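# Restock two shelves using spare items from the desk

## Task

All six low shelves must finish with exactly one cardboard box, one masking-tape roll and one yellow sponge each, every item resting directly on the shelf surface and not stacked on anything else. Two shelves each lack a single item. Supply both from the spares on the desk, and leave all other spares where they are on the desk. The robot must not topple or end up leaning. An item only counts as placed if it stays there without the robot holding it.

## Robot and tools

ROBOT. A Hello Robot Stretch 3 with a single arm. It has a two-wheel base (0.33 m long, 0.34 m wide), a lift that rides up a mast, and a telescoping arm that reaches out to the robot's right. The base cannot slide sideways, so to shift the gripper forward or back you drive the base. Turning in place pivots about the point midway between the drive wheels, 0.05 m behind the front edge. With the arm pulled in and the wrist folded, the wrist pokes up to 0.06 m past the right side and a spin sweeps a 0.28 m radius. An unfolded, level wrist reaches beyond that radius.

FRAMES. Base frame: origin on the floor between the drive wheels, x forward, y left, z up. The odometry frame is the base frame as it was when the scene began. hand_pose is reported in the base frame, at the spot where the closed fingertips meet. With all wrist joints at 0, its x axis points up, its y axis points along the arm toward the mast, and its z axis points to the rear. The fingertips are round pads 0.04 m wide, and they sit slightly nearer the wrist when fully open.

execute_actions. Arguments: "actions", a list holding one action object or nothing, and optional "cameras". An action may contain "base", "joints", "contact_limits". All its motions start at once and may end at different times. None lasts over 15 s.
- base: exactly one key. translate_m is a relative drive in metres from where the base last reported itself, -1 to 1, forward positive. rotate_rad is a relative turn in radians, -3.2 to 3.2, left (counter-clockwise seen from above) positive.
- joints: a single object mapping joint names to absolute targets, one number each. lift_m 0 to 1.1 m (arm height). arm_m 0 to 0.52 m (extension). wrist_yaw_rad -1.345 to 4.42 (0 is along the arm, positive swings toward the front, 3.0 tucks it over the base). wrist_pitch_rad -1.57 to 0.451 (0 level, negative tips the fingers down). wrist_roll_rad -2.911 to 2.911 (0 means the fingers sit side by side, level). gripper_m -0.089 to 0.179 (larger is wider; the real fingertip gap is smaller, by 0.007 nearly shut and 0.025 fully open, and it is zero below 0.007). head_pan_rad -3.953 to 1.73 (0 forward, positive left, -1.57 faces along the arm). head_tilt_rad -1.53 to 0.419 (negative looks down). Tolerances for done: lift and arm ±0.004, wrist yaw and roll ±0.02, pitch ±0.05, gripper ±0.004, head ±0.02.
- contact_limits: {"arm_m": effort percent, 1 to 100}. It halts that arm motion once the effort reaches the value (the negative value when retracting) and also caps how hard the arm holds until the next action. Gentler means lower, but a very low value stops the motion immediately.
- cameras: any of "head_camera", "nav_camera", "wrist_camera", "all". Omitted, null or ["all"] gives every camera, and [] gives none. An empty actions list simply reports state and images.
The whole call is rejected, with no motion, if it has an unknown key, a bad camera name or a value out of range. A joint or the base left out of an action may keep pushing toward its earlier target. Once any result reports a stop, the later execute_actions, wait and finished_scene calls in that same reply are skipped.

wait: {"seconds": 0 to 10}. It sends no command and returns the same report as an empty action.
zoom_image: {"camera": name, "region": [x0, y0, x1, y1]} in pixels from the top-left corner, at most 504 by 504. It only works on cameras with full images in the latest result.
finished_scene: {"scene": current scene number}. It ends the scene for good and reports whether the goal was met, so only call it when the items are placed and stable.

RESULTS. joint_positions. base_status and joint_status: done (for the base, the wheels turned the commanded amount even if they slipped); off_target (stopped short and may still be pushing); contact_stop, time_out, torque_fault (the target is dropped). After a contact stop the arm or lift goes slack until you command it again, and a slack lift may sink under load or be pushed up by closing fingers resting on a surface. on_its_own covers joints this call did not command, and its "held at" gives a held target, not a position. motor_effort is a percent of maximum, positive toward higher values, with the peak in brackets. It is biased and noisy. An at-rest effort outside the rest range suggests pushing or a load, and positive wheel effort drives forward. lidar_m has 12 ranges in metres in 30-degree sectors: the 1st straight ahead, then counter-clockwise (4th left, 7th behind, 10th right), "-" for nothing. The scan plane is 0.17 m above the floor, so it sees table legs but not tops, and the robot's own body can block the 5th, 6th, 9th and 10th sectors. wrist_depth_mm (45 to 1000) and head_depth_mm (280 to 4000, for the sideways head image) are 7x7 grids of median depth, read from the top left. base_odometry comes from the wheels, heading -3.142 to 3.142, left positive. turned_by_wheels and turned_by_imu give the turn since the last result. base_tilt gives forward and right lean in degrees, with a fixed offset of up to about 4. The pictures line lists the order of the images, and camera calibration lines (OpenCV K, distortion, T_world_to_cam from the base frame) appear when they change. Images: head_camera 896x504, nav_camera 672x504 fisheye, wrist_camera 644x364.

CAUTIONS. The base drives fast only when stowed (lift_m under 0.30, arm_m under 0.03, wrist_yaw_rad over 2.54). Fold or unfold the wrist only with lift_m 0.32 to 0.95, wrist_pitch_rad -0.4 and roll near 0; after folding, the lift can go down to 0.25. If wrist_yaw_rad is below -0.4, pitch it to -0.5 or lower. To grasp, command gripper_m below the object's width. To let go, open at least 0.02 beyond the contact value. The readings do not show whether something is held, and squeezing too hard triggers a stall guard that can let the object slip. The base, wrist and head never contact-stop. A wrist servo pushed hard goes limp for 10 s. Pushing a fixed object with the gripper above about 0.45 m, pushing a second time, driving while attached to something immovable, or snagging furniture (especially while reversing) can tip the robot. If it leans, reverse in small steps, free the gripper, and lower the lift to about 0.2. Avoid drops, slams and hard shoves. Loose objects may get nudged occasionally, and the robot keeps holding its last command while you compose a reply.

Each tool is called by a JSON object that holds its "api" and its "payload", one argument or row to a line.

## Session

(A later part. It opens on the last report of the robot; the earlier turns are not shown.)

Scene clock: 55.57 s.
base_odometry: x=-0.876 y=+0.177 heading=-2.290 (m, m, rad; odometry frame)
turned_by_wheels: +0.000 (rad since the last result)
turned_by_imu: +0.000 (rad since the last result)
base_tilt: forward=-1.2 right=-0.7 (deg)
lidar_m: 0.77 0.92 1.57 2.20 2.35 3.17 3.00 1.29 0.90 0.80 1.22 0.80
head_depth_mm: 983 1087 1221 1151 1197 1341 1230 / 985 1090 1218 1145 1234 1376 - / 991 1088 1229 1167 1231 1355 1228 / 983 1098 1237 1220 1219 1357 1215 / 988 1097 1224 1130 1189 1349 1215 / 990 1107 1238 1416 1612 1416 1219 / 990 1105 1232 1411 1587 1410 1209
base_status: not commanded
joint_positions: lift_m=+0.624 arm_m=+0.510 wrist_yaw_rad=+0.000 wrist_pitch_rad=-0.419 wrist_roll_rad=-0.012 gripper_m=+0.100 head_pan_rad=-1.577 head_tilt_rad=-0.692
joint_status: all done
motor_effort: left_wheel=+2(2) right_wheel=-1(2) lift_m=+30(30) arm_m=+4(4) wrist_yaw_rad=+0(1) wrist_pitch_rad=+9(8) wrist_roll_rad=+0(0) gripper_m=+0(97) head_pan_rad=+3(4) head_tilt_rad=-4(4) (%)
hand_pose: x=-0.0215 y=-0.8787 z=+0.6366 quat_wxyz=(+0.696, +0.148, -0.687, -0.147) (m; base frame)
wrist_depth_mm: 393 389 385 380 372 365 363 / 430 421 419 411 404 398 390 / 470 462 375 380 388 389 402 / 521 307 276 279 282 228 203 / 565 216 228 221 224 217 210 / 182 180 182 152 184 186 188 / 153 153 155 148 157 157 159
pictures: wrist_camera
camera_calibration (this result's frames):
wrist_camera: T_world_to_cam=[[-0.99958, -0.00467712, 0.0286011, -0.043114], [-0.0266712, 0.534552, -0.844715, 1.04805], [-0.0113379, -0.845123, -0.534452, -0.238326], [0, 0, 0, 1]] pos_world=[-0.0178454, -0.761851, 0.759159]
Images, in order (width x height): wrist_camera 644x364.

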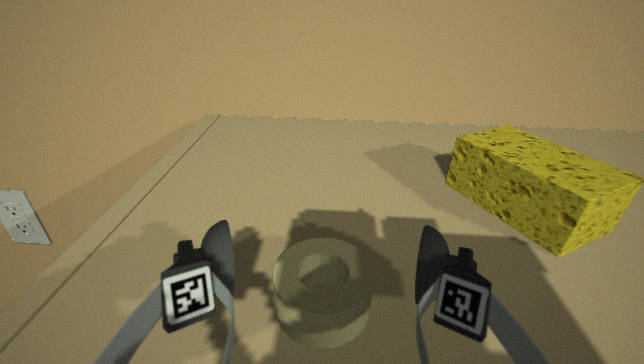

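{"api": "execute_actions", "payload": {
  "actions": [
    {"joints":{"lift_m":0.68}}
  ],
  "cameras": []
}}

{"api": "execute_actions", "payload": {
  "actions": [
    {"base":{"rotate_rad":1.405},"joints":{"lift_m":0.84,"arm_m":0.3,"gripper_m":0.13,"head_pan_rad":-3.1}}
  ],
  "cameras": ["nav_camera"]
}}

{"api": "execute_actions", "payload": {
  "actions": [
    {"base":{"translate_m":0.642},"joints":{"head_pan_rad":-1.57}}
  ],
  "cameras": ["nav_camera"]
}}

{"api": "execute_actions", "payload": {
  "actions": [
    {"base":{"rotate_rad":0.757},"joints":{"arm_m":0.42}}
  ],
  "cameras": ["head_camera","wrist_camera"]
}}

Scene clock: 59.67 s.
base_odometry: x=-0.876 y=+0.177 heading=-2.290 (m, m, rad; odometry frame)
turned_by_wheels: +0.000 (rad since the last result)
turned_by_imu: +0.001 (rad since the last result)
base_tilt: forward=-1.3 right=-0.8 (deg)
lidar_m: 0.77 0.92 1.56 2.21 2.34 3.18 3.00 1.29 0.90 0.80 1.22 0.80
head_depth_mm: 986 1084 1226 1150 1202 1342 1249 / 981 1084 1221 1144 1250 - - / 989 1096 1230 - 1229 1355 1223 / 989 1095 1233 1136 1229 1359 1213 / 993 1101 1233 1135 1184 1360 1218 / 993 1104 1231 1413 1610 1414 1210 / 993 1104 1236 1417 1592 1404 1217
base_status: not commanded
joint_positions: lift_m=+0.680 arm_m=+0.510 wrist_yaw_rad=+0.000 wrist_pitch_rad=-0.419 wrist_roll_rad=-0.012 gripper_m=+0.100 head_pan_rad=-1.577 head_tilt_rad=-0.692
joint_status: all done
motor_effort: left_wheel=+2(2) right_wheel=-2(2) lift_m=+41(38) arm_m=+5(4) wrist_yaw_rad=-1(0) wrist_pitch_rad=+8(9) wrist_roll_rad=+0(0) gripper_m=+0(0) head_pan_rad=+2(2) head_tilt_rad=-4(5) (%)
hand_pose: x=-0.0215 y=-0.8787 z=+0.6922 quat_wxyz=(+0.696, +0.148, -0.687, -0.147) (m; base frame)
wrist_depth_mm: 394 389 381 380 372 369 361 / 429 423 415 408 402 399 390 / 469 465 451 444 442 432 429 / 519 508 385 386 391 396 404 / 573 549 315 305 298 253 303 / 656 258 251 252 256 237 250 / 736 212 214 198 217 219 220
pictures: none
No camera images: the call's "cameras" was empty. Leave "cameras" out to get every camera's image.

Scene clock: 62.83 s.
base_odometry: x=-0.876 y=+0.177 heading=-0.885 (m, m, rad; odometry frame)
turned_by_wheels: +1.405 (rad since the last result)
turned_by_imu: +1.411 (rad since the last result)
base_tilt: forward=-1.2 right=-0.7 (deg)
lidar_m: 1.44 2.34 2.78 3.11 1.95 0.90 1.10 0.80 1.32 0.77 0.92 1.29
head_depth_mm: 1028 1144 1279 1155 1238 - - / 1018 1126 1271 1141 1306 - - / 1011 1118 1261 1137 1293 - - / 1003 1109 1246 1114 1253 1353 1227 / 990 1096 1235 1126 1222 1356 1220 / 981 1094 1215 1167 1177 1356 1231 / 979 1077 1204 1368 1563 1428 1229
base_status: done
joint_positions: lift_m=+0.840 arm_m=+0.300 wrist_yaw_rad=+0.000 wrist_pitch_rad=-0.419 wrist_roll_rad=-0.012 gripper_m=+0.130 head_pan_rad=-3.093 head_tilt_rad=-0.692
joint_status: all done
motor_effort: left_wheel=-1(8) right_wheel=+3(11) lift_m=+41(39) arm_m=-4(3) wrist_yaw_rad=+0(2) wrist_pitch_rad=+8(8) wrist_roll_rad=+0(0) gripper_m=+0(97) head_pan_rad=-4(38) head_tilt_rad=-4(4) (%)
hand_pose: x=-0.0215 y=-0.6697 z=+0.8522 quat_wxyz=(+0.696, +0.148, -0.687, -0.147) (m; base frame)
wrist_depth_mm: 581 590 596 611 641 658 679 / 614 642 660 654 675 691 711 / 663 688 716 737 763 787 837 / 732 758 790 814 846 879 907 / 806 824 833 851 924 978 - / 882 906 651 662 878 - - / 958 996 557 560 577 - -
pictures: nav_camera (sideways: a quarter turn counterclockwise sets it upright)
camera_calibration (this result's frames):
nav_camera: T_world_to_cam=[[-0.626359, 0.00340683, 0.779527, -0.964727], [-0.0125165, 0.999818, -0.0144268, 0.071661], [-0.779434, -0.0187933, -0.626203, 0.776826], [0, 0, 0, 1]] pos_world=[0.00211575, -0.0537622, 1.23951]
Images, in order (width x height): nav_camera 672x504.

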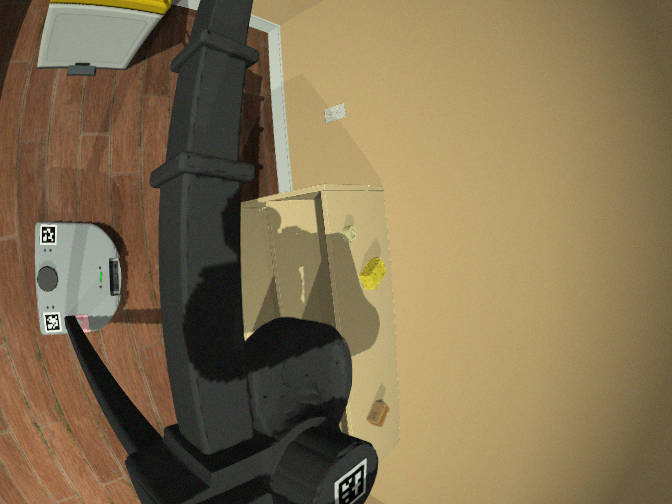

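Scene clock: 70.33 s.
base_odometry: x=-0.470 y=-0.320 heading=-0.885 (m, m, rad; odometry frame)
turned_by_wheels: +0.000 (rad since the last result)
turned_by_imu: +0.002 (rad since the last result)
base_tilt: forward=-1.2 right=-0.8 (deg)
lidar_m: 1.92 1.59 2.16 3.22 2.79 1.81 1.42 1.14 0.88 0.68 0.76 0.84
head_depth_mm: 1002 1113 1257 1395 - - - / 987 1095 1222 - 744 638 1235 / 976 1079 1198 - 761 635 1205 / 963 1064 1164 - 757 632 1173 / 947 1052 1157 944 756 631 1170 / 937 1037 1141 895 756 614 1170 / 923 1023 1125 943 751 627 1153
base_status: done
joint_positions: lift_m=+0.840 arm_m=+0.300 wrist_yaw_rad=+0.000 wrist_pitch_rad=-0.419 wrist_roll_rad=-0.012 gripper_m=+0.130 head_pan_rad=-1.577 head_tilt_rad=-0.692
joint_status: all done
motor_effort: left_wheel=-2(4) right_wheel=+3(8) lift_m=+41(41) arm_m=-4(4) wrist_yaw_rad=+0(1) wrist_pitch_rad=+8(8) wrist_roll_rad=+0(0) gripper_m=+0(1) head_pan_rad=+3(37) head_tilt_rad=-4(4) (%)
hand_pose: x=-0.0215 y=-0.6697 z=+0.8522 quat_wxyz=(+0.696, +0.148, -0.687, -0.147) (m; base frame)
wrist_depth_mm: 491 512 525 542 554 572 590 / 538 548 567 585 604 624 632 / 569 582 608 630 669 691 710 / 466 476 480 487 721 760 788 / 371 312 379 381 425 843 862 / 289 258 315 315 319 699 677 / 265 259 268 271 272 668 571
pictures: nav_camera (sideways: a quarter turn counterclockwise sets it upright)
camera_calibration (this result's frames):
nav_camera: T_world_to_cam=[[-0.0377676, -0.625229, 0.779527, -0.968317], [-0.998998, 0.0423584, -0.0144268, 0.0776786], [-0.0239995, -0.779291, -0.626203, 0.772218], [0, 0, 0, 1]] pos_world=[0.0595626, -0.00692798, 1.23951]
Images, in order (width x height): nav_camera 672x504.

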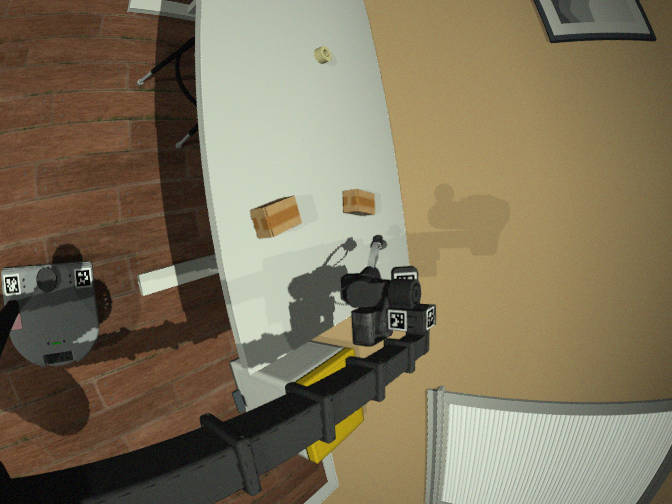

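Scene clock: 72.60 s.
base_odometry: x=-0.470 y=-0.320 heading=-0.128 (m, m, rad; odometry frame)
turned_by_wheels: +0.757 (rad since the last result)
turned_by_imu: +0.760 (rad since the last result)
base_tilt: forward=-1.2 right=-0.8 (deg)
lidar_m: 1.80 2.87 3.20 2.29 1.70 1.42 0.89 0.68 0.68 0.76 0.83 1.59
head_depth_mm: 980 1060 1143 1001 - - - / 1030 1128 1211 - 746 622 1152 / 1096 1205 1263 921 763 633 1204 / 1167 1285 1342 917 761 662 1231 / 1257 1380 1261 948 756 1348 1216 / 1344 1503 1254 949 758 1351 1207 / 1448 1642 1188 938 818 1414 1205
base_status: done
joint_positions: lift_m=+0.840 arm_m=+0.420 wrist_yaw_rad=+0.000 wrist_pitch_rad=-0.419 wrist_roll_rad=-0.012 gripper_m=+0.130 head_pan_rad=-1.577 head_tilt_rad=-0.692
joint_status: all done
motor_effort: left_wheel=-1(8) right_wheel=+3(10) lift_m=+41(41) arm_m=+4(9) wrist_yaw_rad=-1(0) wrist_pitch_rad=+9(8) wrist_roll_rad=+0(0) gripper_m=+0(0) head_pan_rad=+3(2) head_tilt_rad=-4(5) (%)
hand_pose: x=-0.0215 y=-0.7888 z=+0.8522 quat_wxyz=(+0.696, +0.148, -0.687, -0.147) (m; base frame)
wrist_depth_mm: - - 809 653 544 472 412 / - - 861 699 583 497 432 / 627 646 644 660 614 526 458 / 448 460 479 486 489 498 476 / 371 376 379 383 387 392 394 / 308 320 314 305 317 328 324 / 267 259 268 271 272 265 275
pictures: head_camera (sideways: a quarter turn clockwise sets it upright), wrist_camera
camera_calibration (this result's frames):
head_camera: T_world_to_cam=[[-0.0313209, 0.603034, -0.7971, 1.05276], [0.999368, 0.0054924, -0.0351136, 0.0486154], [-0.0167967, -0.797696, -0.602825, 0.739117], [0, 0, 0, 1]] pos_world=[-0.00319649, -0.0455272, 1.28642]
wrist_camera: T_world_to_cam=[[-0.99958, -0.00475992, 0.028602, -0.0489076], [-0.0267172, 0.534473, -0.844763, 1.18208], [-0.011266, -0.845172, -0.534375, -0.0471339], [0, 0, 0, 1]] pos_world=[-0.0178362, -0.671857, 0.974787]
Images, in order (width x height): head_camera 896x504, wrist_camera 644x364.

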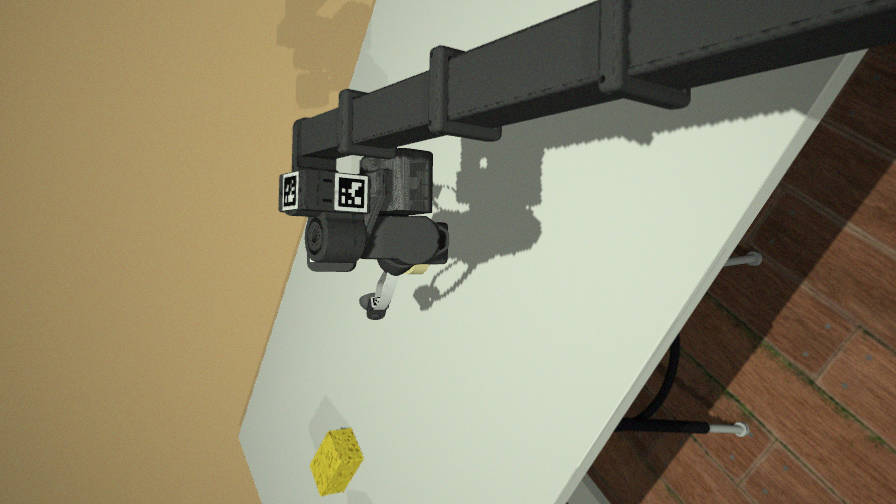

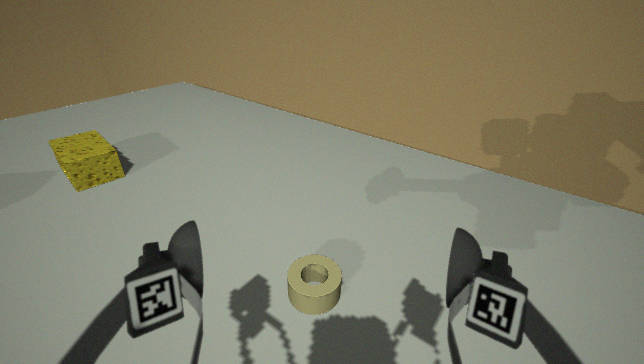

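{"api": "execute_actions", "payload": {
  "actions": [
    {"joints":{"arm_m":0.503,"lift_m":0.729,"wrist_yaw_rad":0.037}}
  ],
  "cameras": ["wrist_camera"]
}}

Scene clock: 76.33 s.
base_odometry: x=-0.470 y=-0.320 heading=-0.128 (m, m, rad; odometry frame)
turned_by_wheels: +0.000 (rad since the last result)
turned_by_imu: +0.001 (rad since the last result)
base_tilt: forward=-1.3 right=-0.8 (deg)
lidar_m: 1.80 2.87 3.20 2.29 1.69 1.42 0.89 0.68 0.68 0.76 0.84 1.59
head_depth_mm: 972 1060 1142 964 770 598 562 / 1036 1127 1211 978 - - 1181 / 1090 1198 1266 - 757 634 1203 / 1168 1289 1296 887 760 667 1221 / 1238 1387 1266 944 758 1359 1217 / 1342 1500 1254 941 757 1343 1216 / 1452 1640 1185 938 822 1412 1208
base_status: not commanded
joint_positions: lift_m=+0.729 arm_m=+0.503 wrist_yaw_rad=+0.036 wrist_pitch_rad=-0.419 wrist_roll_rad=-0.012 gripper_m=+0.130 head_pan_rad=-1.577 head_tilt_rad=-0.692
joint_status: all done
motor_effort: left_wheel=-1(2) right_wheel=+3(2) lift_m=+30(39) arm_m=+5(11) wrist_yaw_rad=+0(0) wrist_pitch_rad=+8(9) wrist_roll_rad=+0(0) gripper_m=+1(0) head_pan_rad=+2(4) head_tilt_rad=-4(4) (%)
hand_pose: x=-0.0135 y=-0.8716 z=+0.7416 quat_wxyz=(+0.698, +0.161, -0.684, -0.134) (m; base frame)
wrist_depth_mm: - - 749 594 492 416 363 / 535 547 564 573 515 440 382 / 332 356 362 369 376 380 385 / 262 263 268 271 274 277 281 / 207 210 211 184 216 219 220 / 173 180 175 156 178 183 181 / 152 144 149 150 151 148 154
pictures: wrist_camera
camera_calibration (this result's frames):
wrist_camera: T_world_to_cam=[[-0.998762, -0.0406954, 0.028602, -0.0693896], [-0.0459161, 0.533163, -0.844766, 1.13174], [0.0191285, -0.845033, -0.534371, -0.175645], [0, 0, 0, 1]] pos_world=[-0.0139789, -0.754651, 0.864178]
Images, in order (width x height): wrist_camera 644x364.

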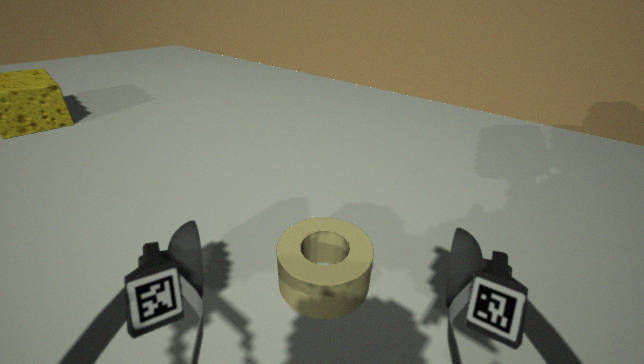

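{"api": "execute_actions", "payload": {
  "actions": [
    {"joints":{"arm_m":0.51,"gripper_m":0.02}}
  ],
  "cameras": ["wrist_camera"]
}}

{"api": "execute_actions", "payload": {
  "actions": [
    {"joints":{"lift_m":0.81}}
  ],
  "cameras": ["wrist_camera"]
}}

Scene clock: 79.03 s.
base_odometry: x=-0.470 y=-0.320 heading=-0.128 (m, m, rad; odometry frame)
turned_by_wheels: +0.000 (rad since the last result)
turned_by_imu: +0.001 (rad since the last result)
base_tilt: forward=-1.2 right=-0.8 (deg)
lidar_m: 1.80 2.87 3.20 2.29 1.69 1.42 0.89 0.68 0.68 0.77 0.83 1.59
head_depth_mm: 976 1059 1150 965 772 596 560 / 1030 1133 1209 980 - - 1191 / 1102 1209 1284 - 762 635 1199 / 1168 1280 1302 886 761 664 1218 / 1247 1390 1266 947 758 1347 1219 / 1342 1507 1260 941 757 1350 1218 / 1453 1642 1186 939 821 1403 1211
base_status: not commanded
joint_positions: lift_m=+0.729 arm_m=+0.510 wrist_yaw_rad=+0.036 wrist_pitch_rad=-0.417 wrist_roll_rad=-0.012 gripper_m=+0.021 head_pan_rad=-1.577 head_tilt_rad=-0.692
joint_status: all done
motor_effort: left_wheel=-2(2) right_wheel=+3(3) lift_m=+30(30) arm_m=+3(3) wrist_yaw_rad=-1(1) wrist_pitch_rad=+7(8) wrist_roll_rad=+0(0) gripper_m=-15(100) head_pan_rad=+3(2) head_tilt_rad=-4(4) (%)
hand_pose: x=-0.0135 y=-0.8789 z=+0.7422 quat_wxyz=(+0.699, +0.160, -0.685, -0.133) (m; base frame)
wrist_depth_mm: - - 747 581 485 415 363 / 537 550 567 583 504 438 379 / 334 359 366 370 378 385 383 / 262 265 268 271 276 277 283 / 208 210 220 177 226 219 221 / 174 174 182 147 - 180 182 / 148 149 146 148 148 153 155
pictures: wrist_camera
camera_calibration (this result's frames):
wrist_camera: T_world_to_cam=[[-0.998765, -0.0406244, 0.0286148, -0.0696392], [-0.0458403, 0.531013, -0.846123, 1.13524], [0.0191784, -0.846389, -0.532219, -0.184316], [0, 0, 0, 1]] pos_world=[-0.0139784, -0.761661, 0.864451]
Images, in order (width x height): wrist_camera 644x364.

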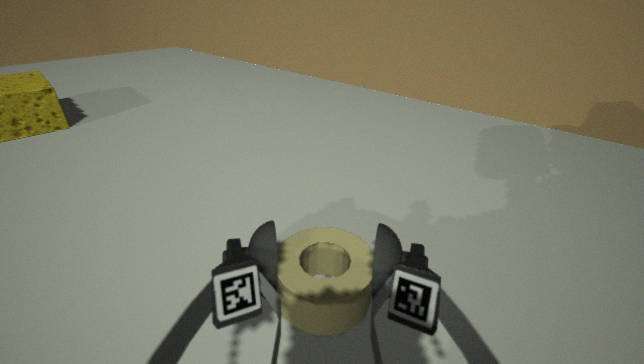

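Scene clock: 80.60 s.
base_odometry: x=-0.470 y=-0.320 heading=-0.128 (m, m, rad; odometry frame)
turned_by_wheels: +0.000 (rad since the last result)
turned_by_imu: +0.000 (rad since the last result)
base_tilt: forward=-1.3 right=-0.8 (deg)
lidar_m: 1.80 2.86 3.20 2.29 1.69 1.42 0.89 0.68 0.68 0.76 0.83 1.59
head_depth_mm: 978 1056 1144 966 795 - - / 1032 1121 1211 - 745 621 1147 / 1088 1209 - 923 761 634 1199 / 1171 1291 1355 938 760 662 1224 / 1245 1391 1268 942 758 1345 1221 / 1343 1510 1251 943 755 1355 1211 / 1440 1631 1186 938 821 1415 1207
base_status: not commanded
joint_positions: lift_m=+0.810 arm_m=+0.510 wrist_yaw_rad=+0.036 wrist_pitch_rad=-0.418 wrist_roll_rad=-0.012 gripper_m=+0.021 head_pan_rad=-1.577 head_tilt_rad=-0.692
joint_status: all done
motor_effort: left_wheel=-2(2) right_wheel=+2(3) lift_m=+41(43) arm_m=+4(4) wrist_yaw_rad=+1(1) wrist_pitch_rad=+8(8) wrist_roll_rad=+0(0) gripper_m=-15(15) head_pan_rad=+2(4) head_tilt_rad=-4(5) (%)
hand_pose: x=-0.0135 y=-0.8787 z=+0.8224 quat_wxyz=(+0.699, +0.160, -0.684, -0.134) (m; base frame)
wrist_depth_mm: - - 746 583 485 411 361 / - - 797 631 520 436 379 / 553 561 564 587 535 461 395 / 369 417 421 428 433 438 412 / 329 330 345 177 354 344 348 / 272 274 286 147 - 284 286 / 233 234 229 229 232 241 243
pictures: wrist_camera
camera_calibration (this result's frames):
wrist_camera: T_world_to_cam=[[-0.998763, -0.0406696, 0.0286067, -0.0719678], [-0.0458874, 0.532331, -0.845292, 1.20352], [0.0191494, -0.845559, -0.533539, -0.139622], [0, 0, 0, 1]] pos_world=[-0.0139786, -0.761658, 0.944893]
Images, in order (width x height): wrist_camera 644x364.

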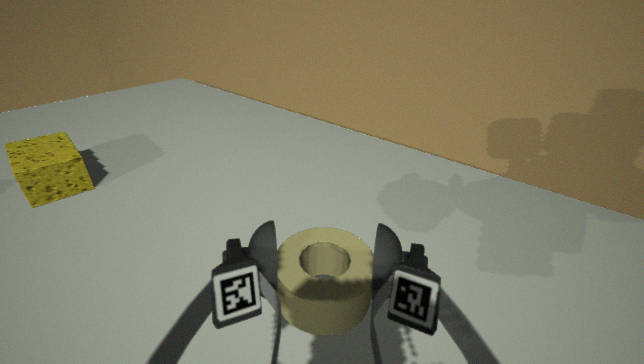

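{"api": "execute_actions", "payload": {
  "actions": [
    {"base":{"rotate_rad":1.60},"joints":{"arm_m":0.35,"wrist_yaw_rad":0,"head_pan_rad":0,"head_tilt_rad":-0.55}}
  ],
  "cameras": ["head_camera"]
}}

{"api": "execute_actions", "payload": {
  "actions": [
    {"base":{"translate_m":1.0},"joints":{"head_tilt_rad":-0.6}}
  ],
  "cameras": ["head_camera"]
}}

Scene clock: 87.63 s.
base_odometry: x=-0.470 y=-0.320 heading=+1.472 (m, m, rad; odometry frame)
turned_by_wheels: +1.600 (rad since the last result)
turned_by_imu: +1.607 (rad since the last result)
base_tilt: forward=-1.2 right=-0.8 (deg)
lidar_m: 1.81 1.51 1.42 0.89 0.68 0.68 0.76 0.84 1.59 1.80 2.87 3.22
head_depth_mm: 3152 3339 3561 2689 2005 1601 1333 / 3300 3485 3413 2670 1987 1589 1318 / 3024 3169 2965 2669 2001 1589 1327 / 2572 2795 2566 2538 1986 1578 1311 / 2292 2478 2508 2567 1986 1566 1307 / 2080 2221 2375 2472 1943 1571 1304 / 1874 2014 2074 1979 1914 1562 1301
base_status: done
joint_positions: lift_m=+0.810 arm_m=+0.350 wrist_yaw_rad=+0.000 wrist_pitch_rad=-0.418 wrist_roll_rad=-0.012 gripper_m=+0.021 head_pan_rad=-0.007 head_tilt_rad=-0.557
joint_status: all done
motor_effort: left_wheel=-1(11) right_wheel=+3(13) lift_m=+41(41) arm_m=-4(8) wrist_yaw_rad=-1(1) wrist_pitch_rad=+8(8) wrist_roll_rad=+0(0) gripper_m=-15(15) head_pan_rad=+2(36) head_tilt_rad=+2(17) (%)
hand_pose: x=-0.0214 y=-0.7198 z=+0.8224 quat_wxyz=(+0.696, +0.148, -0.687, -0.146) (m; base frame)
wrist_depth_mm: - - - - - - - / - - - - - - - / - - - - - - - / - - - - - - - / - - - 176 - - - / - - - 147 - - - / - - 988 990 995 - -
pictures: head_camera (sideways: a quarter turn clockwise sets it upright)
camera_calibration (this result's frames):
head_camera: T_world_to_cam=[[-0.490233, -0.0315053, -0.871022, 1.15194], [0.000363839, 0.999339, -0.0363514, 0.0563271], [0.871591, -0.0181376, -0.489898, 0.586774], [0, 0, 0, 1]] pos_world=[0.0532736, -0.00935483, 1.29288]
Images, in order (width x height): head_camera 896x504.

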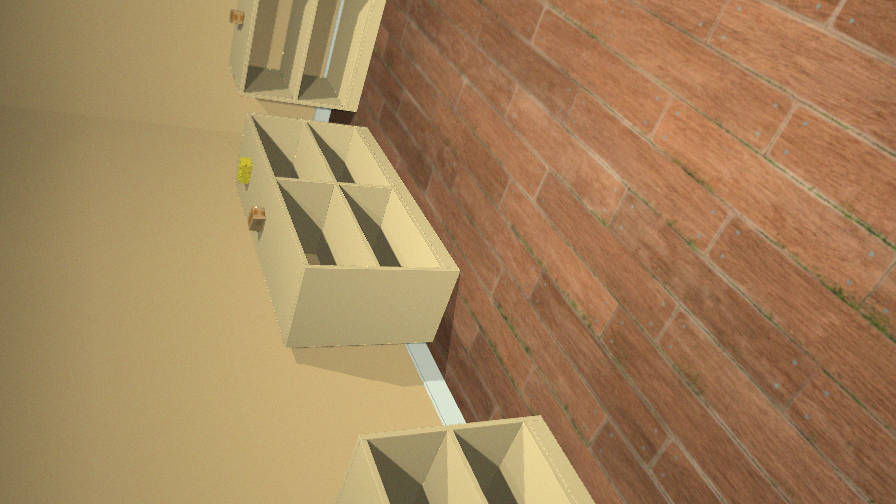

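Scene clock: 98.93 s.
base_odometry: x=-0.371 y=+0.675 heading=+1.472 (m, m, rad; odometry frame)
turned_by_wheels: +0.000 (rad since the last result)
turned_by_imu: +0.003 (rad since the last result)
base_tilt: forward=-1.3 right=-0.8 (deg)
lidar_m: 1.29 0.88 0.86 1.18 1.50 1.48 1.76 2.22 2.16 2.38 2.45 2.35
head_depth_mm: 2457 2634 2658 2545 1919 1561 1302 / 2278 2607 2280 2336 1922 1547 1303 / 1973 2194 1936 2023 1894 1536 1296 / 1726 1890 1936 1690 1783 1530 1292 / 1540 1659 1742 1537 1721 1529 1292 / 1379 1478 1591 1685 1822 1511 1277 / 1247 1344 1446 1551 1698 1526 1272
base_status: done
joint_positions: lift_m=+0.810 arm_m=+0.350 wrist_yaw_rad=+0.000 wrist_pitch_rad=-0.418 wrist_roll_rad=-0.012 gripper_m=+0.021 head_pan_rad=-0.007 head_tilt_rad=-0.593
joint_status: all done
motor_effort: left_wheel=-2(5) right_wheel=+2(10) lift_m=+41(41) arm_m=-3(4) wrist_yaw_rad=-1(1) wrist_pitch_rad=+8(8) wrist_roll_rad=+0(0) gripper_m=-15(14) head_pan_rad=+3(2) head_tilt_rad=-4(10) (%)
hand_pose: x=-0.0214 y=-0.7198 z=+0.8224 quat_wxyz=(+0.696, +0.148, -0.687, -0.146) (m; base frame)
wrist_depth_mm: - - - - - - - / - - - - - - - / - - - - - - - / - - - - - - - / - - - 177 - - - / - - - 148 - - - / 997 - 993 969 996 - -
pictures: head_camera (sideways: a quarter turn clockwise sets it upright)
camera_calibration (this result's frames):
head_camera: T_world_to_cam=[[-0.521319, -0.0312931, -0.852788, 1.12836], [-0.000958948, 0.999348, -0.036085, 0.0559866], [0.853361, -0.017994, -0.521009, 0.627366], [0, 0, 0, 1]] pos_world=[0.0529172, -0.00935153, 1.29113]
Images, in order (width x height): head_camera 896x504.

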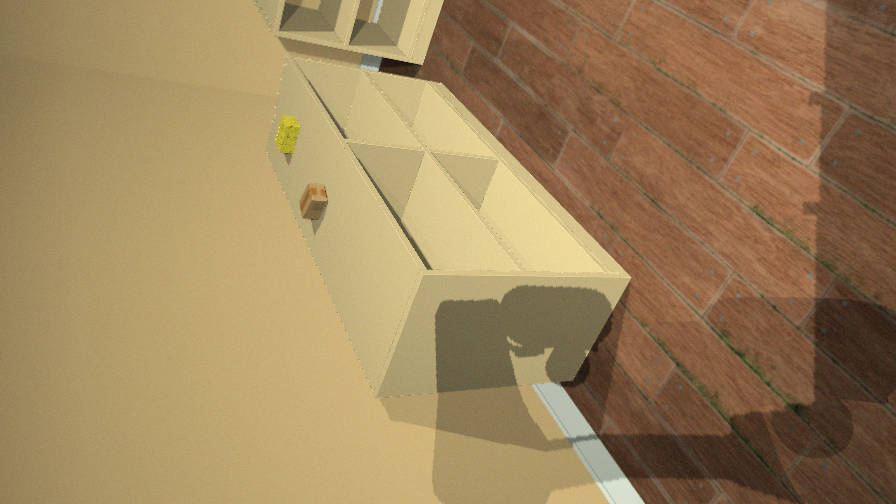

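{"api": "execute_actions", "payload": {
  "actions": [
    {"base":{"translate_m":0.535},"joints":{"lift_m":0.68,"arm_m":0.51}}
  ],
  "cameras": []
}}

{"api": "execute_actions", "payload": {
  "actions": [
    {"base":{"rotate_rad":1.625},"joints":{"head_pan_rad":-1.57,"head_tilt_rad":-0.7}}
  ],
  "cameras": ["head_camera","wrist_camera"]
}}

Scene clock: 106.87 s.
base_odometry: x=-0.318 y=+1.207 heading=+1.472 (m, m, rad; odometry frame)
turned_by_wheels: +0.000 (rad since the last result)
turned_by_imu: +0.001 (rad since the last result)
base_tilt: forward=-1.2 right=-0.8 (deg)
lidar_m: 0.75 0.90 0.51 0.87 0.85 1.90 2.05 2.64 2.49 2.74 2.11 1.28
head_depth_mm: 2007 2201 2327 2013 1934 1552 1307 / 1665 1905 1956 1467 1742 1549 1297 / 1442 1597 1740 1330 1459 1492 1299 / 1264 1383 1537 1319 1119 1333 1271 / 1121 1220 1329 1315 1043 1134 1253 / 1006 1088 1181 1229 1109 1298 1279 / 918 987 1053 1143 1217 1359 1272
base_status: done
joint_positions: lift_m=+0.680 arm_m=+0.510 wrist_yaw_rad=+0.000 wrist_pitch_rad=-0.419 wrist_roll_rad=-0.012 gripper_m=+0.021 head_pan_rad=-0.007 head_tilt_rad=-0.593
joint_status: all done
motor_effort: left_wheel=-2(2) right_wheel=+3(8) lift_m=+30(34) arm_m=+4(8) wrist_yaw_rad=+0(1) wrist_pitch_rad=+8(8) wrist_roll_rad=+0(0) gripper_m=-15(14) head_pan_rad=+2(2) head_tilt_rad=-3(4) (%)
hand_pose: x=-0.0214 y=-0.8788 z=+0.6927 quat_wxyz=(+0.696, +0.148, -0.687, -0.146) (m; base frame)
wrist_depth_mm: - - - - - - - / - - - - - - - / - - - - - - - / - - - - - - - / - - - 177 - - - / - - - 147 - - - / 855 863 829 846 857 892 895
pictures: none
No camera images: the call's "cameras" was empty. Leave "cameras" out to get every camera's image.

Scene clock: 110.43 s.
base_odometry: x=-0.318 y=+1.207 heading=+3.096 (m, m, rad; odometry frame)
turned_by_wheels: +1.625 (rad since the last result)
turned_by_imu: +1.631 (rad since the last result)
base_tilt: forward=-1.2 right=-0.7 (deg)
lidar_m: 0.85 1.38 1.90 2.30 2.50 2.49 2.47 2.11 1.28 0.75 0.89 0.51
head_depth_mm: 1719 2011 1601 1832 1706 1440 1252 / 1480 1706 1546 1435 1662 - - / 1302 1462 1521 - 1360 1409 1224 / 1154 1291 1403 1173 1087 1332 1222 / 1044 1149 1280 1132 1187 1359 1216 / 956 1034 1142 1207 1370 1419 1209 / 878 951 1039 1141 1279 1360 1204
base_status: done
joint_positions: lift_m=+0.680 arm_m=+0.510 wrist_yaw_rad=+0.000 wrist_pitch_rad=-0.419 wrist_roll_rad=-0.012 gripper_m=+0.021 head_pan_rad=-1.563 head_tilt_rad=-0.692
joint_status: all done
motor_effort: left_wheel=-2(10) right_wheel=+2(13) lift_m=+30(30) arm_m=+4(4) wrist_yaw_rad=-1(1) wrist_pitch_rad=+8(7) wrist_roll_rad=+0(0) gripper_m=-14(15) head_pan_rad=-3(37) head_tilt_rad=-4(12) (%)
hand_pose: x=-0.0215 y=-0.8788 z=+0.6927 quat_wxyz=(+0.696, +0.148, -0.687, -0.146) (m; base frame)
wrist_depth_mm: 308 360 443 572 826 - - / 319 378 466 618 787 798 - / 336 397 486 529 538 547 - / 352 394 383 389 393 399 - / 311 300 315 177 323 315 - / 367 249 259 147 - 268 - / 413 219 208 209 211 863 894
pictures: head_camera (sideways: a quarter turn clockwise sets it upright), wrist_camera
camera_calibration (this result's frames):
head_camera: T_world_to_cam=[[-0.0396751, 0.602366, -0.797233, 1.05299], [0.999196, 0.0193362, -0.0351161, 0.0486197], [-0.00573728, -0.797985, -0.602649, 0.73882], [0, 0, 0, 1]] pos_world=[-0.00256452, -0.0456551, 1.28643]
wrist_camera: T_world_to_cam=[[-0.999578, -0.00507963, 0.0286086, -0.0449852], [-0.0268979, 0.534145, -0.844965, 1.0953], [-0.010989, -0.845378, -0.534056, -0.208916], [0, 0, 0, 1]] pos_world=[-0.0178006, -0.761892, 0.815208]
Images, in order (width x height): head_camera 896x504, wrist_camera 644x364.

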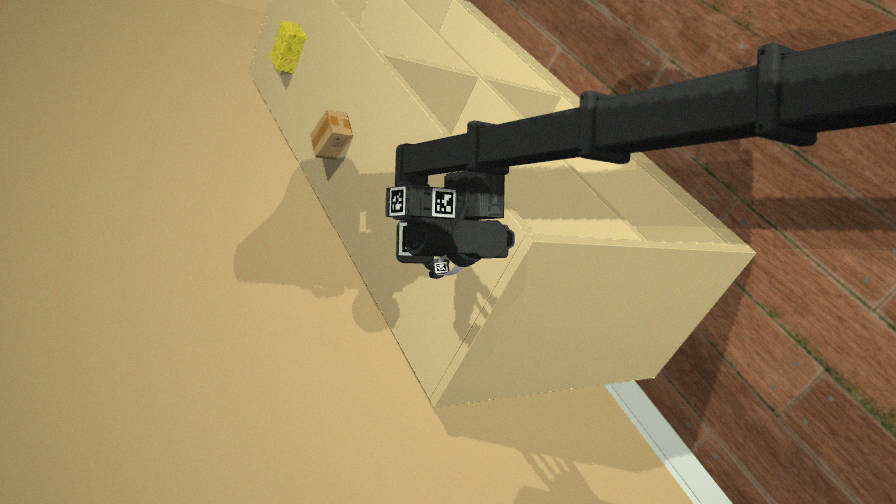

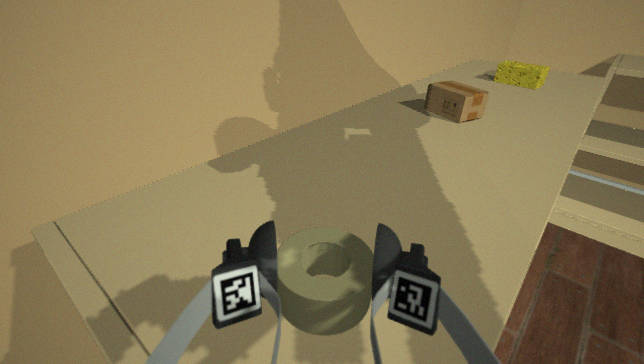

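{"api": "execute_actions", "payload": {
  "actions": [
    {"joints":{"lift_m":0.62,"arm_m":0.518}}
  ],
  "cameras": []
}}

{"api": "execute_actions", "payload": {
  "actions": [
    {"joints":{"gripper_m":0.1}}
  ],
  "cameras": ["wrist_camera"]
}}

{"api": "execute_actions", "payload": {
  "actions": [
    {"joints":{"lift_m":0.67}}
  ]
}}

Scene clock: 113.87 s.
base_odometry: x=-0.318 y=+1.207 heading=+3.096 (m, m, rad; odometry frame)
turned_by_wheels: +0.000 (rad since the last result)
turned_by_imu: +0.001 (rad since the last result)
base_tilt: forward=-1.2 right=-0.8 (deg)
lidar_m: 0.85 1.38 1.91 2.30 2.49 2.50 2.47 2.11 1.28 0.75 0.89 0.51
head_depth_mm: 1719 2022 1602 1822 1721 1441 1235 / 1482 1694 1537 1476 1653 1438 - / 1299 1462 1520 1239 1300 1400 1223 / 1158 1286 1411 1180 1107 1330 1226 / 1046 1152 1283 1132 1200 1353 1218 / 954 1037 1146 1211 1382 1409 1221 / 876 950 1034 1143 1271 1359 1214
base_status: not commanded
joint_positions: lift_m=+0.620 arm_m=+0.518 wrist_yaw_rad=+0.000 wrist_pitch_rad=-0.419 wrist_roll_rad=-0.012 gripper_m=+0.021 head_pan_rad=-1.563 head_tilt_rad=-0.692
joint_status: all done
motor_effort: left_wheel=-2(2) right_wheel=+3(4) lift_m=+30(27) arm_m=+4(4) wrist_yaw_rad=-1(1) wrist_pitch_rad=+9(8) wrist_roll_rad=+0(0) gripper_m=-15(15) head_pan_rad=-4(3) head_tilt_rad=-4(5) (%)
hand_pose: x=-0.0215 y=-0.8868 z=+0.6327 quat_wxyz=(+0.696, +0.148, -0.687, -0.146) (m; base frame)
wrist_depth_mm: 304 354 439 566 804 - - / 318 373 463 557 564 543 729 / 330 367 365 372 378 385 - / 262 265 268 273 275 280 - / 210 211 221 177 225 219 - / 186 174 181 147 - 181 986 / 394 150 147 148 149 163 820
pictures: none
No camera images: the call's "cameras" was empty. Leave "cameras" out to get every camera's image.

Scene clock: 115.17 s.
base_odometry: x=-0.318 y=+1.207 heading=+3.096 (m, m, rad; odometry frame)
turned_by_wheels: +0.000 (rad since the last result)
turned_by_imu: +0.000 (rad since the last result)
base_tilt: forward=-1.2 right=-0.7 (deg)
lidar_m: 0.85 1.38 1.91 2.30 2.50 2.49 2.46 2.12 1.28 0.75 0.89 0.51
head_depth_mm: 1711 2016 1602 1833 1731 1439 1237 / 1476 1710 1547 1469 1630 1443 - / 1297 1473 1520 1222 1307 1406 1229 / 1157 1299 1411 1178 1099 1324 1219 / 1046 1148 1282 1133 1183 1364 1215 / 955 1041 1137 1207 1383 1404 1213 / 878 949 1032 1145 1272 1358 1218
base_status: not commanded
joint_positions: lift_m=+0.620 arm_m=+0.518 wrist_yaw_rad=+0.000 wrist_pitch_rad=-0.419 wrist_roll_rad=-0.012 gripper_m=+0.100 head_pan_rad=-1.563 head_tilt_rad=-0.692
joint_status: all done
motor_effort: left_wheel=-1(1) right_wheel=+4(3) lift_m=+30(30) arm_m=+4(4) wrist_yaw_rad=-2(1) wrist_pitch_rad=+8(8) wrist_roll_rad=+0(0) gripper_m=+0(95) head_pan_rad=-3(3) head_tilt_rad=-4(4) (%)
hand_pose: x=-0.0215 y=-0.8868 z=+0.6327 quat_wxyz=(+0.696, +0.148, -0.687, -0.146) (m; base frame)
wrist_depth_mm: 306 355 437 560 789 - - / 315 375 464 566 565 538 727 / 330 367 364 371 378 383 - / 263 267 268 273 276 280 - / 209 211 222 177 219 221 - / 186 175 177 150 179 188 997 / 392 149 151 150 152 154 816
pictures: wrist_camera
camera_calibration (this result's frames):
wrist_camera: T_world_to_cam=[[-0.999578, -0.00507859, 0.0286085, -0.0433084], [-0.0268972, 0.534151, -0.844961, 1.04886], [-0.0109901, -0.845374, -0.534062, -0.24768], [0, 0, 0, 1]] pos_world=[-0.0178008, -0.769851, 0.755208]
Images, in order (width x height): wrist_camera 644x364.

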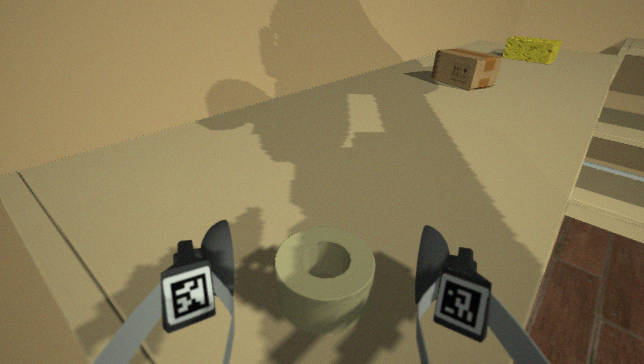

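Scene clock: 116.47 s.
base_odometry: x=-0.318 y=+1.207 heading=+3.096 (m, m, rad; odometry frame)
turned_by_wheels: +0.000 (rad since the last result)
turned_by_imu: +0.000 (rad since the last result)
base_tilt: forward=-1.2 right=-0.7 (deg)
lidar_m: 0.85 1.38 1.91 2.29 2.49 2.49 2.47 2.12 1.28 0.75 0.89 0.51
head_depth_mm: 1716 2007 1596 1848 1731 1440 1241 / 1466 1700 1540 1448 1651 - - / 1299 1471 1514 - 1343 1415 1226 / 1158 1298 1403 1213 1089 1325 1216 / 1047 1154 1287 1127 1181 1359 1216 / 953 1040 1150 1210 1388 1420 1212 / 878 947 1034 1139 1263 1356 1209
base_status: not commanded
joint_positions: lift_m=+0.670 arm_m=+0.518 wrist_yaw_rad=+0.000 wrist_pitch_rad=-0.419 wrist_roll_rad=-0.012 gripper_m=+0.100 head_pan_rad=-1.563 head_tilt_rad=-0.692
joint_status: all done
motor_effort: left_wheel=-1(2) right_wheel=+3(3) lift_m=+41(47) arm_m=+4(4) wrist_yaw_rad=-1(1) wrist_pitch_rad=+8(8) wrist_roll_rad=+0(0) gripper_m=+0(0) head_pan_rad=-3(3) head_tilt_rad=-4(4) (%)
hand_pose: x=-0.0215 y=-0.8868 z=+0.6823 quat_wxyz=(+0.696, +0.148, -0.687, -0.146) (m; base frame)
wrist_depth_mm: 306 354 441 565 797 - - / 317 376 464 619 760 782 - / 331 394 476 500 512 519 - / 348 373 363 369 372 380 - / 289 286 299 290 296 297 - / 251 237 239 240 242 262 - / 397 202 203 183 207 824 881
pictures: head_camera (sideways: a quarter turn clockwise sets it upright), nav_camera (sideways: a quarter turn counterclockwise sets it upright), wrist_camera
camera_calibration (this result's frames):
head_camera: T_world_to_cam=[[-0.0396753, 0.602366, -0.797233, 1.05299], [0.999196, 0.0193365, -0.0351161, 0.0486197], [-0.00573709, -0.797985, -0.602649, 0.73882], [0, 0, 0, 1]] pos_world=[-0.00256451, -0.0456551, 1.28643]
nav_camera: T_world_to_cam=[[-0.028904, -0.62564, 0.779576, -0.968435], [-0.999498, 0.028196, -0.0144296, 0.0776853], [-0.0129532, -0.779602, -0.626142, 0.772071], [0, 0, 0, 1]] pos_world=[0.0596554, -0.00617454, 1.23952]
wrist_camera: T_world_to_cam=[[-0.999578, -0.00507832, 0.0286086, -0.0447282], [-0.0268971, 0.534151, -0.844961, 1.0908], [-0.0109903, -0.845374, -0.534062, -0.221175], [0, 0, 0, 1]] pos_world=[-0.0178008, -0.769853, 0.80484]
Images, in order (width x height): head_camera 896x504, nav_camera 672x504, wrist_camera 644x364.

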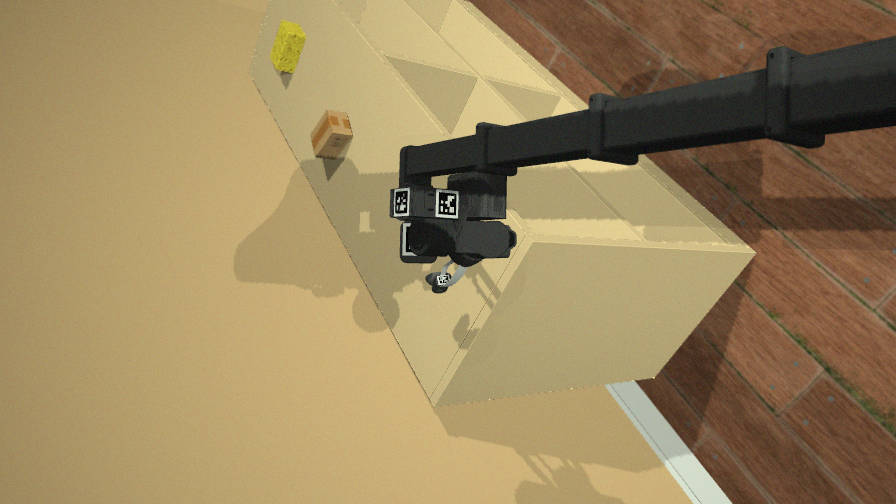

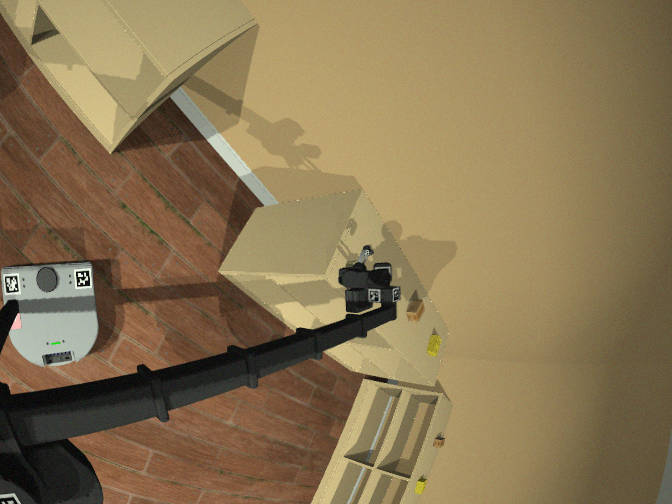

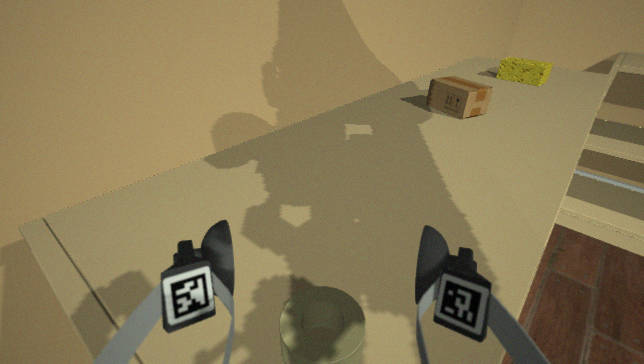

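{"api": "finished_scene", "payload": {
  "scene": 2
}}

The scene is finished: the task was done.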